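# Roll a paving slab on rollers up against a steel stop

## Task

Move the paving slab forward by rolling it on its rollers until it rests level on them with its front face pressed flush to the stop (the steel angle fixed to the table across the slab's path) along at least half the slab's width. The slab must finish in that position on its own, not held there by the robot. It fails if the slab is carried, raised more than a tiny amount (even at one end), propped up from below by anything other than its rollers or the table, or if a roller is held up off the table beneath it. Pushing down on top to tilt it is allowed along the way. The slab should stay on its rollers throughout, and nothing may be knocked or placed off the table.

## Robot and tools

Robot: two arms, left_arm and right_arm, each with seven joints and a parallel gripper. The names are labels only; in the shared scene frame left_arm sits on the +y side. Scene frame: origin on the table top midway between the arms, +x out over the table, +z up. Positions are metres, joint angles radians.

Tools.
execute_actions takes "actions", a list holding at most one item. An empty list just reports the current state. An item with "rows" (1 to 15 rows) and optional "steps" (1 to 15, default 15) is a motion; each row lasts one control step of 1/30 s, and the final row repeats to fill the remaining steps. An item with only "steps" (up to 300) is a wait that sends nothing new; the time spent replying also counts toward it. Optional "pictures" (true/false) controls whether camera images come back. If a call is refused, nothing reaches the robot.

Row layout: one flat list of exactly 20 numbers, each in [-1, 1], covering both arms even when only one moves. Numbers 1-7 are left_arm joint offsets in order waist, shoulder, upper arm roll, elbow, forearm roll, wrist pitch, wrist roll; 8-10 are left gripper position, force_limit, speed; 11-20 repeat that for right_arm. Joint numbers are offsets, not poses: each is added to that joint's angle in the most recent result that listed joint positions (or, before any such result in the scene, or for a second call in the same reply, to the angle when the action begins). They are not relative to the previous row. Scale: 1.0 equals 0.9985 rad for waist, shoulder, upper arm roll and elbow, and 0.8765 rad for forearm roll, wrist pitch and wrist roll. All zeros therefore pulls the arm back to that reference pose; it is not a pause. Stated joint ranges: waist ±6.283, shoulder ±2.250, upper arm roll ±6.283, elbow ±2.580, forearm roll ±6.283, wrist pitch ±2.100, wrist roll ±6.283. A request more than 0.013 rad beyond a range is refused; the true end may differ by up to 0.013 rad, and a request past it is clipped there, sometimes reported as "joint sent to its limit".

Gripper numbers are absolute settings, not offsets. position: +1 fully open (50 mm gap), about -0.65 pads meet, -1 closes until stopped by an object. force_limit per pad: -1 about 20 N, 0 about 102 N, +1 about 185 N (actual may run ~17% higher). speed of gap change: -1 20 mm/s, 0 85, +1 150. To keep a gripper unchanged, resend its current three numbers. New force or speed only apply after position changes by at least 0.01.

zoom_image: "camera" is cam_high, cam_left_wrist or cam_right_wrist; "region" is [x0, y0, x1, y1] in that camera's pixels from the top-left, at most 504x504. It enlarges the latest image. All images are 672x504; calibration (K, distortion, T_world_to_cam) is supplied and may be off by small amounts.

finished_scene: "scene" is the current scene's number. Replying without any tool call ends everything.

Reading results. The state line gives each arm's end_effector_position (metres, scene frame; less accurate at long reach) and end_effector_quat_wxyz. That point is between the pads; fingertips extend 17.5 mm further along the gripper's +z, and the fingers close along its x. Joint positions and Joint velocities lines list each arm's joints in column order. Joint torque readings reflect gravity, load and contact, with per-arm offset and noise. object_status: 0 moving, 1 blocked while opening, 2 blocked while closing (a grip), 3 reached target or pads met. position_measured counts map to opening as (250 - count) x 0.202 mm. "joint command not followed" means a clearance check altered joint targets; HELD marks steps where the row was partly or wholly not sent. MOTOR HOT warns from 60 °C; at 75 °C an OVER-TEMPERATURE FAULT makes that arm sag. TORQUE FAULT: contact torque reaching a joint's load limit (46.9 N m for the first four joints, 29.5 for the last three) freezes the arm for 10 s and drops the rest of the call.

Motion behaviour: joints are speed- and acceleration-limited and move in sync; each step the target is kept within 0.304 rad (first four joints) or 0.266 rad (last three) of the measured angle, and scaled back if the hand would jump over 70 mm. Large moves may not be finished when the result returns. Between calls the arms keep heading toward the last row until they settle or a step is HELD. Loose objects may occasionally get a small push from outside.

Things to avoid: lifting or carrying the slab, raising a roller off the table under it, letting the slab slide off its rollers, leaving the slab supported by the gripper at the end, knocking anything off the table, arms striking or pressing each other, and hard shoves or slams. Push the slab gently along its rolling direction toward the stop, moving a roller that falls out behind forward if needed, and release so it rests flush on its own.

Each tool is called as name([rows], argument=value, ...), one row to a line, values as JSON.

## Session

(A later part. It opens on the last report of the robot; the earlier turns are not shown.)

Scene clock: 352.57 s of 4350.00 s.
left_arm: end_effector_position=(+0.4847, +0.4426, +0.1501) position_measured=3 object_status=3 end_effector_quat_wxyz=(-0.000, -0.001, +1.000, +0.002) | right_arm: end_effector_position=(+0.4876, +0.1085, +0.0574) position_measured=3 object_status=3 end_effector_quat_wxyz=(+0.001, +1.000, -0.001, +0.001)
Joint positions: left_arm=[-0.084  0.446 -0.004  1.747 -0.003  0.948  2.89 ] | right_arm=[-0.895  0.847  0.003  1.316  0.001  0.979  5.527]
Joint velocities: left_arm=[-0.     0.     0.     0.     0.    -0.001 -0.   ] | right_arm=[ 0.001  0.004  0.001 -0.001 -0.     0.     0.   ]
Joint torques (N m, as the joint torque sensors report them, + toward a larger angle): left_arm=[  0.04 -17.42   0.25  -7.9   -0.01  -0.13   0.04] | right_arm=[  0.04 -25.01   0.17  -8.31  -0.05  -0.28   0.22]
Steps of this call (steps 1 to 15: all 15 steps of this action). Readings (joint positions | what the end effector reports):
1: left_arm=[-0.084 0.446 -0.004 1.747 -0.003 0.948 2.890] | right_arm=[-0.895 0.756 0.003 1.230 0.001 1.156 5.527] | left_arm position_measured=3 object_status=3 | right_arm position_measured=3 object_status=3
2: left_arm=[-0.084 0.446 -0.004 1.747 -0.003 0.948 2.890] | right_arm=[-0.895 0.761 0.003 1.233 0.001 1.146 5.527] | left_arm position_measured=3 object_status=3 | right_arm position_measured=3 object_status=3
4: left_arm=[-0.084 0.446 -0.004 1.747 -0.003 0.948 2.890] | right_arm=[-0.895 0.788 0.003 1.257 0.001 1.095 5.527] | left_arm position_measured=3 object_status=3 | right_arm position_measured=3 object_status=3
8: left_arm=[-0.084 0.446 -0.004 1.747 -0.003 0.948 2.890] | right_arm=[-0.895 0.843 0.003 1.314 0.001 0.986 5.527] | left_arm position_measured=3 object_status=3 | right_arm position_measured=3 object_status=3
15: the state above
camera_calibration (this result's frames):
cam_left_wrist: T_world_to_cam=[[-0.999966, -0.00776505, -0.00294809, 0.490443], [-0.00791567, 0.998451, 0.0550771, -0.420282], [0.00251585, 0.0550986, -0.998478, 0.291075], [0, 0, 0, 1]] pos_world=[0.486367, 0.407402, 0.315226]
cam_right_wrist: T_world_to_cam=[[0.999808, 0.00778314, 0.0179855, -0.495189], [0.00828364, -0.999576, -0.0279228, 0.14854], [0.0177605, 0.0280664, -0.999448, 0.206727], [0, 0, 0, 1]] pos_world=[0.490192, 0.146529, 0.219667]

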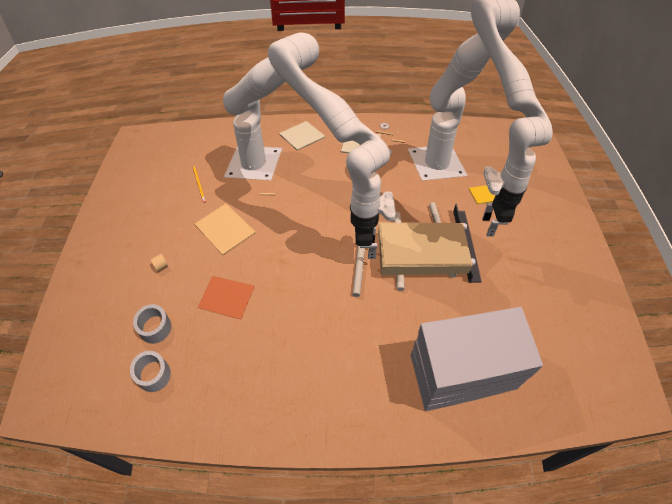

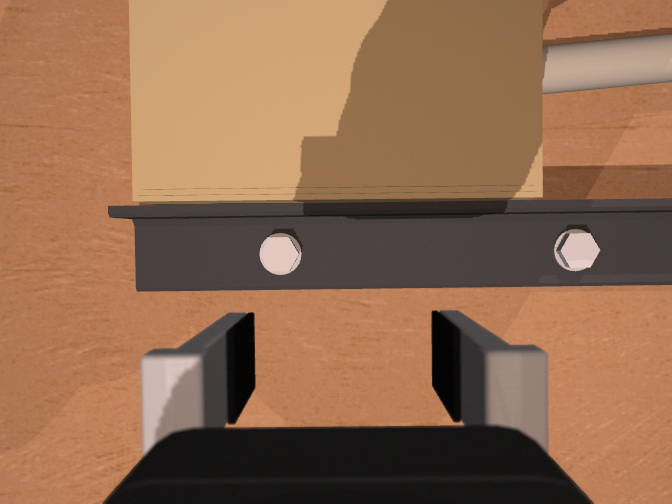

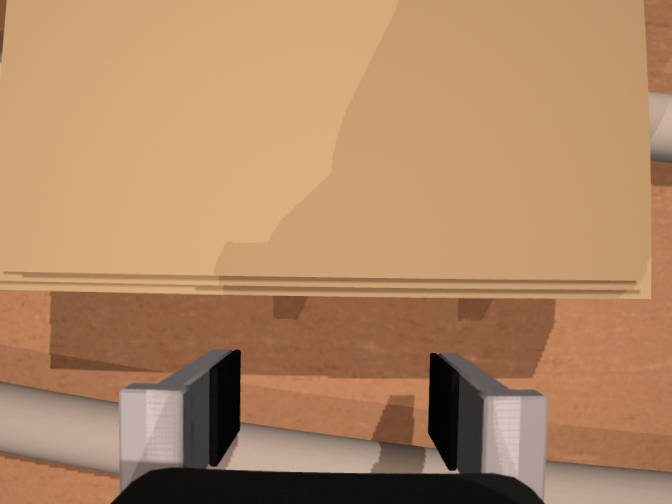

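execute_actions([
  {"rows":[[0,0,0,0,0,0,0,1,0,1, -0.004,0.004,0,-0.009,0,0.006,-0.002,1,0,1],[0,0,0,0,0,0,0,1,0,1, -0.008,0.009,0,-0.019,0,0.012,-0.004,1,0,1],[0,0,0,0,0,0,0,1,0,1, -0.012,0.013,0,-0.029,0,0.018,-0.006,1,0,1],[0,0,0,0,0,0,0,1,0,1, -0.015,0.017,0,-0.038,0,0.024,-0.007,1,0,1],[0,0,0,0,0,0,0,1,0,1, -0.018,0.020,0,-0.045,0,0.028,-0.008,1,0,1],[0,0,0,0,0,0,0,1,0,1, -0.020,0.023,0,-0.050,0,0.031,-0.009,1,0,1],[0,0,0,0,0,0,0,1,0,1, -0.022,0.025,0,-0.055,0,0.034,-0.010,1,0,1],[0,0,0,0,0,0,0,1,0,1, -0.024,0.027,0,-0.060,0,0.037,-0.011,1,0,1],[0,0,0,0,0,0,0,1,0,1, -0.026,0.029,0,-0.065,0,0.040,-0.012,1,0,1],[0,0,0,0,0,0,0,1,0,1, -0.028,0.031,0,-0.069,0,0.043,-0.013,1,0,1],[0,0,0,0,0,0,0,1,0,1, -0.0295,0.0334,0,-0.0737,0,0.046,-0.014,1,0,1]],"steps":15},
])

Scene clock: 355.43 s of 4350.00 s.
left_arm: end_effector_position=(+0.4847, +0.4426, +0.1501) position_measured=3 object_status=3 end_effector_quat_wxyz=(-0.000, -0.001, +1.000, +0.002) | right_arm: end_effector_position=(+0.4886, +0.1242, +0.0561) position_measured=3 object_status=3 end_effector_quat_wxyz=(+0.007, +1.000, +0.004, -0.000)
Joint positions: left_arm=[-0.084  0.446 -0.004  1.747 -0.003  0.948  2.89 ] | right_arm=[-0.919  0.879  0.008  1.248  0.004  1.025  5.514]
Joint velocities: left_arm=[ 0.     0.     0.     0.001 -0.     0.001  0.   ] | right_arm=[ 0.001  0.008  0.001 -0.009  0.     0.004 -0.001]
Joint torques (N m, as the joint torque sensors report them, + toward a larger angle): left_arm=[ -0.08 -17.33   0.19  -8.14  -0.26   0.02   0.08] | right_arm=[ -4.54 -25.79  -3.68 -11.94  -1.71  -3.09   0.63]
Steps of this call (steps 1 to 15: the robot went on to your last target; steps 16 to 71: nothing new was sent; steps 72 to 86: all 15 steps of this action). Readings (joint positions | what the end effector reports):
72: left_arm=[-0.084 0.446 -0.004 1.747 -0.003 0.948 2.890] | right_arm=[-0.895 0.848 0.003 1.315 0.001 0.979 5.527] | left_arm position_measured=3 object_status=3 | right_arm position_measured=3 object_status=3
73: left_arm=[-0.084 0.446 -0.004 1.747 -0.003 0.948 2.890] | right_arm=[-0.897 0.850 0.004 1.311 0.001 0.982 5.526] | left_arm position_measured=3 object_status=3 | right_arm position_measured=3 object_status=3
75: left_arm=[-0.084 0.446 -0.004 1.747 -0.003 0.948 2.890] | right_arm=[-0.903 0.856 0.004 1.297 0.001 0.989 5.524] | left_arm position_measured=3 object_status=3 | right_arm position_measured=3 object_status=3
79: left_arm=[-0.084 0.446 -0.004 1.747 -0.003 0.948 2.890] | right_arm=[-0.914 0.869 0.003 1.267 0.001 1.006 5.519] | left_arm position_measured=3 object_status=3 | right_arm position_measured=3 object_status=3
86: the state above
camera_calibration (this result's frames):
cam_left_wrist: T_world_to_cam=[[-0.999966, -0.0077647, -0.00295089, 0.490445], [-0.00791548, 0.998451, 0.0550776, -0.420283], [0.00251866, 0.0550991, -0.998478, 0.291074], [0, 0, 0, 1]] pos_world=[0.486368, 0.407402, 0.315226]
cam_right_wrist: T_world_to_cam=[[0.999739, 0.0176617, 0.0144593, -0.497355], [0.0178889, -0.999716, -0.0157381, 0.158837], [0.0141772, 0.0159926, -0.999772, 0.208295], [0, 0, 0, 1]] pos_world=[0.491431, 0.164245, 0.217938]

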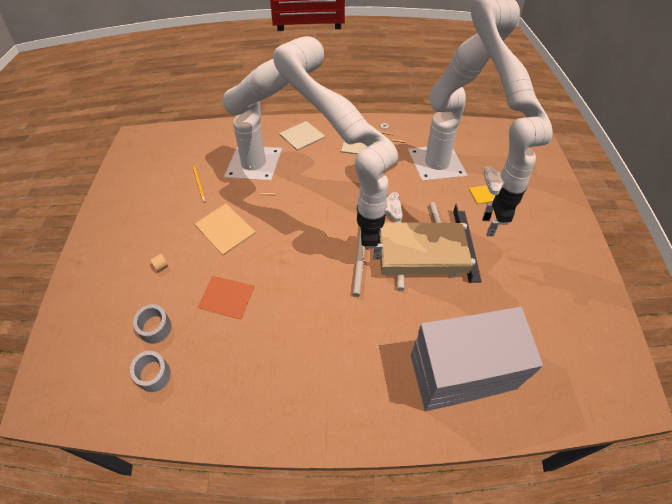

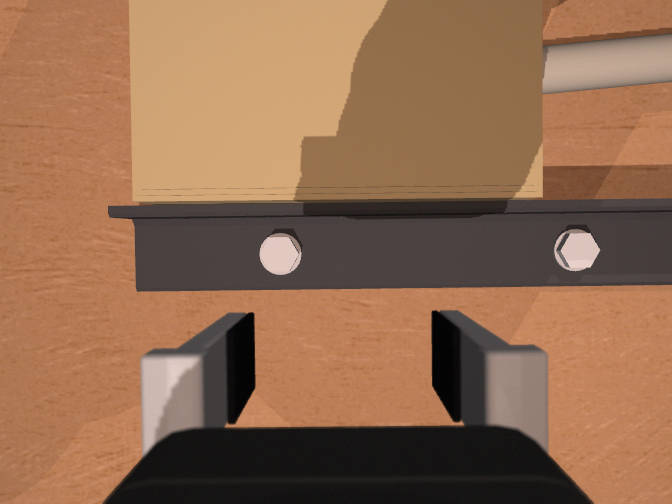

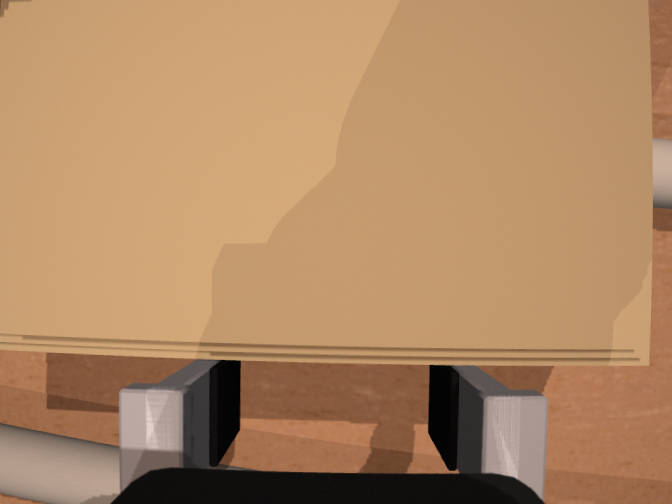

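zoom_image(camera="cam_left_wrist", region=[100,180,220,230])

zoom_image(camera="cam_left_wrist", region=[460,180,580,230])

Region (100, 180, 220, 230) of cam_left_wrist's 672x504 image, scaled by 4.200; it fills the top 210 rows of this view, and the rest is white.

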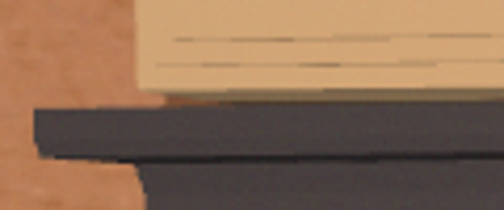

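Region (460, 180, 580, 230) of cam_left_wrist's 672x504 image, scaled by 4.200; it fills the top 210 rows of this view, and the rest is white.

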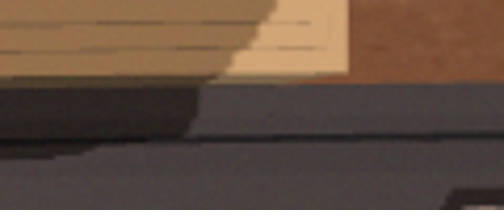

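execute_actions([
  {"rows":[[0,0,0,0,0,0,0,1,0,1, -0.007,0.003,0,-0.010,0,-0.003,0,1,0,1],[0,0,0,0,0,0,0,1,0,1, -0.010,0.006,0,-0.017,0,0.001,0,1,0,1],[0,0,0,0,0,0,0,1,0,1, -0.012,0.009,0,-0.024,0,0.005,0,1,0,1],[0,0,0,0,0,0,0,1,0,1, -0.015,0.012,0,-0.031,0,0.009,0,1,0,1],[0,0,0,0,0,0,0,1,0,1, -0.017,0.015,0,-0.038,0,0.013,0,1,0,1],[0,0,0,0,0,0,0,1,0,1, -0.020,0.019,0,-0.046,0,0.018,0,1,0,1],[0,0,0,0,0,0,0,1,0,1, -0.0235,0.023,0,-0.054,0,0.023,0,1,0,1]],"steps":15},
])

zoom_image(camera="cam_left_wrist", region=[100,180,220,230])

zoom_image(camera="cam_left_wrist", region=[460,180,580,230])

Scene clock: 365.10 s of 4350.00 s.
left_arm: end_effector_position=(+0.4847, +0.4426, +0.1501) position_measured=3 object_status=3 end_effector_quat_wxyz=(-0.000, -0.001, +1.000, +0.002) | right_arm: end_effector_position=(+0.4923, +0.1250, +0.0538) position_measured=3 object_status=3 end_effector_quat_wxyz=(+0.019, +1.000, +0.007, -0.001)
Joint positions: left_arm=[-0.084  0.446 -0.004  1.747 -0.003  0.948  2.89 ] | right_arm=[-0.929  0.901  0.019  1.208  0.011  1.061  5.513]
Joint velocities: left_arm=[-0.    -0.     0.001  0.    -0.    -0.001 -0.001] | right_arm=[-0.     0.001  0.    -0.001  0.     0.002 -0.   ]
Joint torques (N m, as the joint torque sensors report them, + toward a larger angle): left_arm=[  0.11 -17.25   0.28  -7.91  -0.01  -0.09   0.02] | right_arm=[ -9.63 -24.84  -7.8  -18.42  -3.7   -8.13   0.67]
Steps of this call (steps 1 to 15: the robot went on to your last target; steps 16 to 90: nothing new was sent; then 6.17 s passed at rest; steps 91 to 105: all 15 steps of this action). Readings (joint positions | what the end effector reports):
91: left_arm=[-0.084 0.446 -0.004 1.747 -0.003 0.948 2.890] | right_arm=[-0.919 0.880 0.009 1.247 0.004 1.026 5.514] | left_arm position_measured=3 object_status=3 | right_arm position_measured=3 object_status=3
92: left_arm=[-0.084 0.446 -0.004 1.747 -0.003 0.948 2.890] | right_arm=[-0.921 0.882 0.010 1.244 0.005 1.027 5.514] | left_arm position_measured=3 object_status=3 | right_arm position_measured=3 object_status=3
94: left_arm=[-0.084 0.446 -0.004 1.747 -0.003 0.948 2.890] | right_arm=[-0.924 0.886 0.013 1.236 0.007 1.034 5.514] | left_arm position_measured=3 object_status=3 | right_arm position_measured=3 object_status=3
98: left_arm=[-0.084 0.446 -0.004 1.747 -0.003 0.948 2.890] | right_arm=[-0.929 0.898 0.019 1.214 0.011 1.054 5.513] | left_arm position_measured=3 object_status=3 | right_arm position_measured=3 object_status=3
105: the state above
camera_calibration (this result's frames):
cam_left_wrist: T_world_to_cam=[[-0.999965, -0.00776481, -0.00295364, 0.490447], [-0.00791574, 0.998451, 0.0550781, -0.420283], [0.00252139, 0.0550996, -0.998478, 0.291072], [0, 0, 0, 1]] pos_world=[0.486369, 0.407402, 0.315226]
cam_right_wrist: T_world_to_cam=[[0.999643, 0.02372, 0.012331, -0.501599], [0.0236306, -0.999694, 0.00734301, 0.155435], [0.0125014, -0.00704899, -0.999897, 0.209583], [0, 0, 0, 1]] pos_world=[0.495127, 0.168762, 0.214605]

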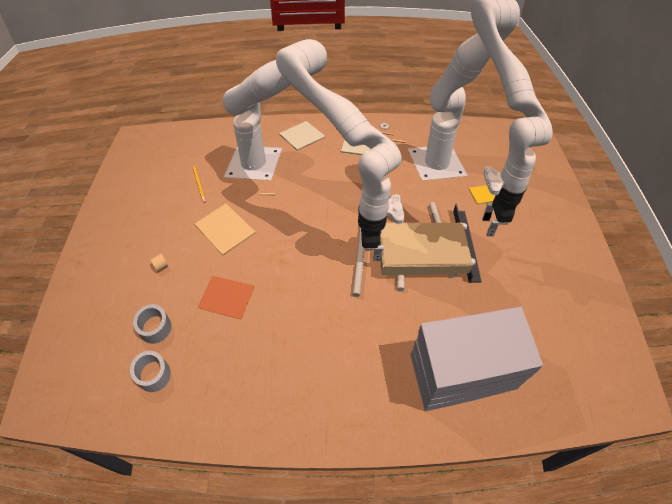

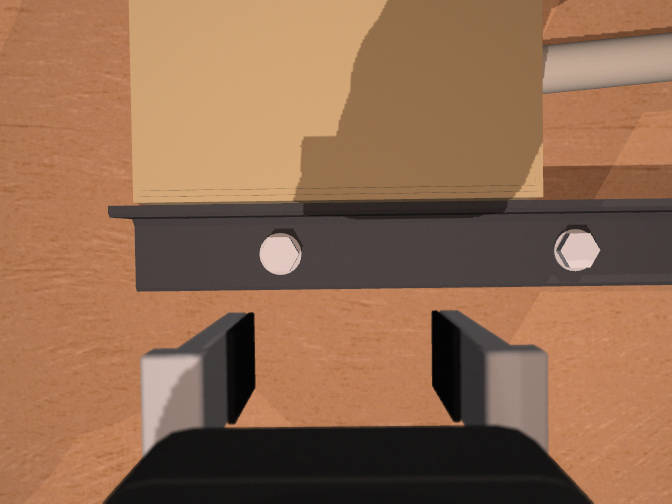

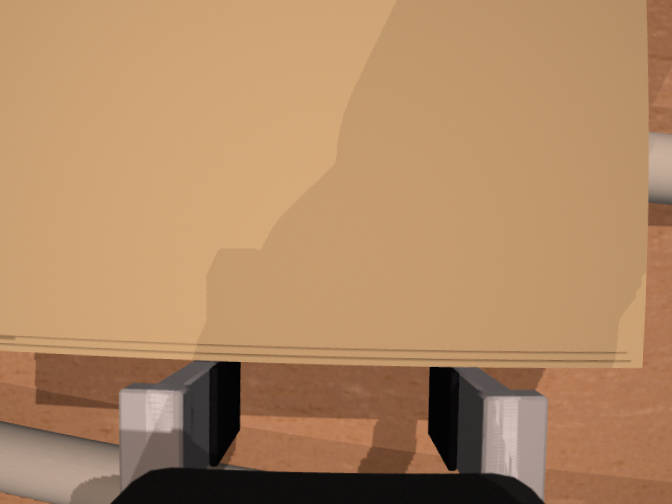

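Region (100, 180, 220, 230) of cam_left_wrist's 672x504 image, scaled by 4.200; it fills the top 210 rows of this view, and the rest is white.

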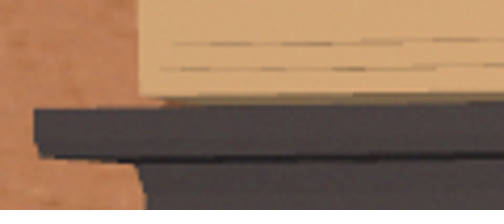

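Region (460, 180, 580, 230) of cam_left_wrist's 672x504 image, scaled by 4.200; it fills the top 210 rows of this view, and the rest is white.

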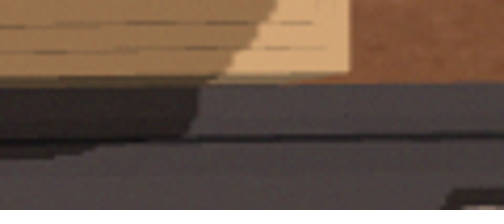

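execute_actions([
  {"rows":[[0,0,0,0,0,0,0,1,0,1, -0.010,0.001,-0.012,-0.012,-0.008,-0.012,0,1,0,1],[0,0,0,0,0,0,0,1,0,1, -0.008,0.001,-0.010,-0.010,-0.006,-0.011,0,1,0,1],[0,0,0,0,0,0,0,1,0,1, -0.006,0,-0.008,-0.008,-0.005,-0.010,0,1,0,1],[0,0,0,0,0,0,0,1,0,1, -0.004,0,-0.006,-0.005,-0.004,-0.008,0,1,0,1],[0,0,0,0,0,0,0,1,0,1, -0.002,0,-0.004,-0.003,-0.002,-0.006,0,1,0,1],[0,0,0,0,0,0,0,1,0,1, 0,0,-0.002,0,0,-0.004,0,1,0,1],[0,0,0,0,0,0,0,1,0,1, 0.004,-0.006,-0.006,0.010,-0.003,-0.012,0,1,0,1],[0,0,0,0,0,0,0,1,0,1, 0.010,-0.016,-0.010,0.030,-0.006,-0.03,0,1,0,1],[0,0,0,0,0,0,0,1,0,1, 0.02,-0.03,-0.014,0.06,-0.009,-0.055,0,1,0,1],[0,0,0,0,0,0,0,1,0,1, 0.034,-0.054,-0.016,0.108,-0.011,-0.093,0.012,1,0,1]],"steps":15},
])

zoom_image(camera="cam_left_wrist", region=[100,180,220,230])

zoom_image(camera="cam_left_wrist", region=[460,180,580,230])

Scene clock: 368.17 s of 4350.00 s.
left_arm: end_effector_position=(+0.4847, +0.4426, +0.1501) position_measured=3 object_status=3 end_effector_quat_wxyz=(-0.000, -0.001, +1.000, +0.002) | right_arm: end_effector_position=(+0.4880, +0.1090, +0.0566) position_measured=3 object_status=3 end_effector_quat_wxyz=(+0.003, +1.000, -0.002, +0.001)
Joint positions: left_arm=[-0.084  0.446 -0.004  1.747 -0.003  0.948  2.89 ] | right_arm=[-0.897  0.85   0.005  1.31   0.002  0.983  5.523]
Joint velocities: left_arm=[ 0.    -0.     0.     0.    -0.001  0.001 -0.   ] | right_arm=[ 0.036 -0.043 -0.005  0.161 -0.008 -0.114  0.041]
Joint torques (N m, as the joint torque sensors report them, + toward a larger angle): left_arm=[  0.1  -17.48   0.14  -7.93  -0.19  -0.28   0.28] | right_arm=[ -1.52 -24.64  -0.54  -8.71  -0.47  -0.3    0.58]
Steps of this call (steps 1 to 15: the robot went on to your last target; steps 16 to 77: nothing new was sent; steps 78 to 92: all 15 steps of this action). Readings (joint positions | what the end effector reports):
78: left_arm=[-0.084 0.446 -0.004 1.747 -0.003 0.948 2.890] | right_arm=[-0.929 0.901 0.019 1.208 0.011 1.062 5.513] | left_arm position_measured=3 object_status=3 | right_arm position_measured=3 object_status=3
79: left_arm=[-0.084 0.446 -0.004 1.747 -0.003 0.948 2.890] | right_arm=[-0.927 0.901 0.018 1.208 0.011 1.062 5.513] | left_arm position_measured=3 object_status=3 | right_arm position_measured=3 object_status=3
81: left_arm=[-0.084 0.446 -0.004 1.747 -0.003 0.948 2.890] | right_arm=[-0.926 0.901 0.017 1.208 0.010 1.061 5.513] | left_arm position_measured=3 object_status=3 | right_arm position_measured=3 object_status=3
85: left_arm=[-0.084 0.446 -0.004 1.747 -0.003 0.948 2.890] | right_arm=[-0.923 0.897 0.016 1.215 0.010 1.054 5.513] | left_arm position_measured=3 object_status=3 | right_arm position_measured=3 object_status=3
92: the state above
camera_calibration (this result's frames):
cam_left_wrist: T_world_to_cam=[[-0.999965, -0.00776495, -0.00295639, 0.490449], [-0.00791603, 0.998451, 0.0550786, -0.420283], [0.00252413, 0.0551001, -0.998478, 0.291071], [0, 0, 0, 1]] pos_world=[0.48637, 0.407402, 0.315226]
cam_right_wrist: T_world_to_cam=[[0.999835, 0.00536446, 0.0173743, -0.495283], [0.00579128, -0.99968, -0.0246098, 0.150026], [0.0172367, 0.0247063, -0.999546, 0.206544], [0, 0, 0, 1]] pos_world=[0.490773, 0.147532, 0.218747]

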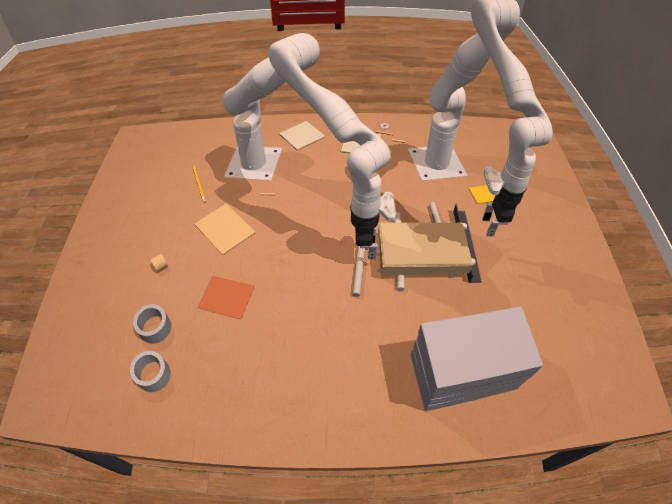

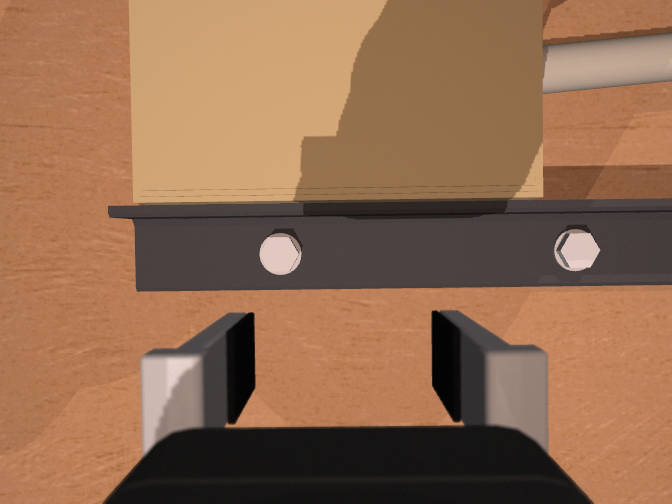

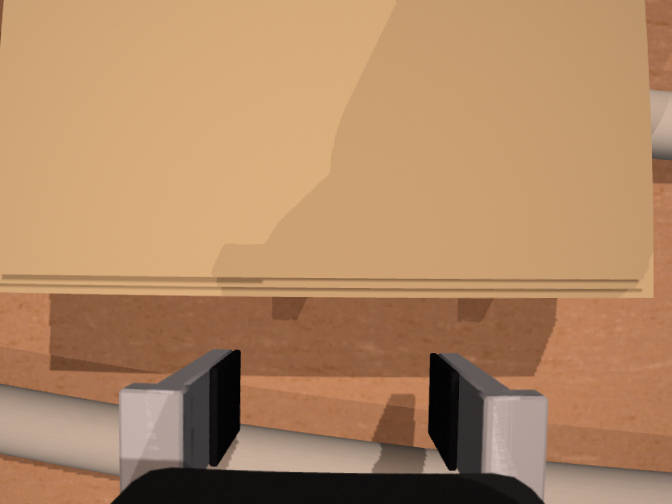

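Region (100, 180, 220, 230) of cam_left_wrist's 672x504 image, scaled by 4.200; it fills the top 210 rows of this view, and the rest is white.

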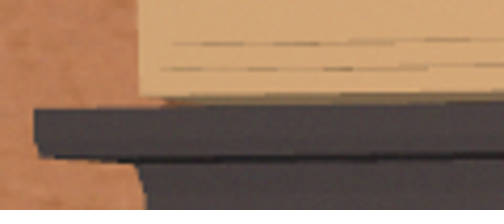

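Region (460, 180, 580, 230) of cam_left_wrist's 672x504 image, scaled by 4.200; it fills the top 210 rows of this view, and the rest is white.

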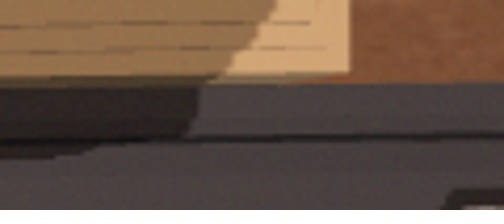

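Slab stays seated. Finish.

finished_scene(scene=1)

The scene is finished: the task was done.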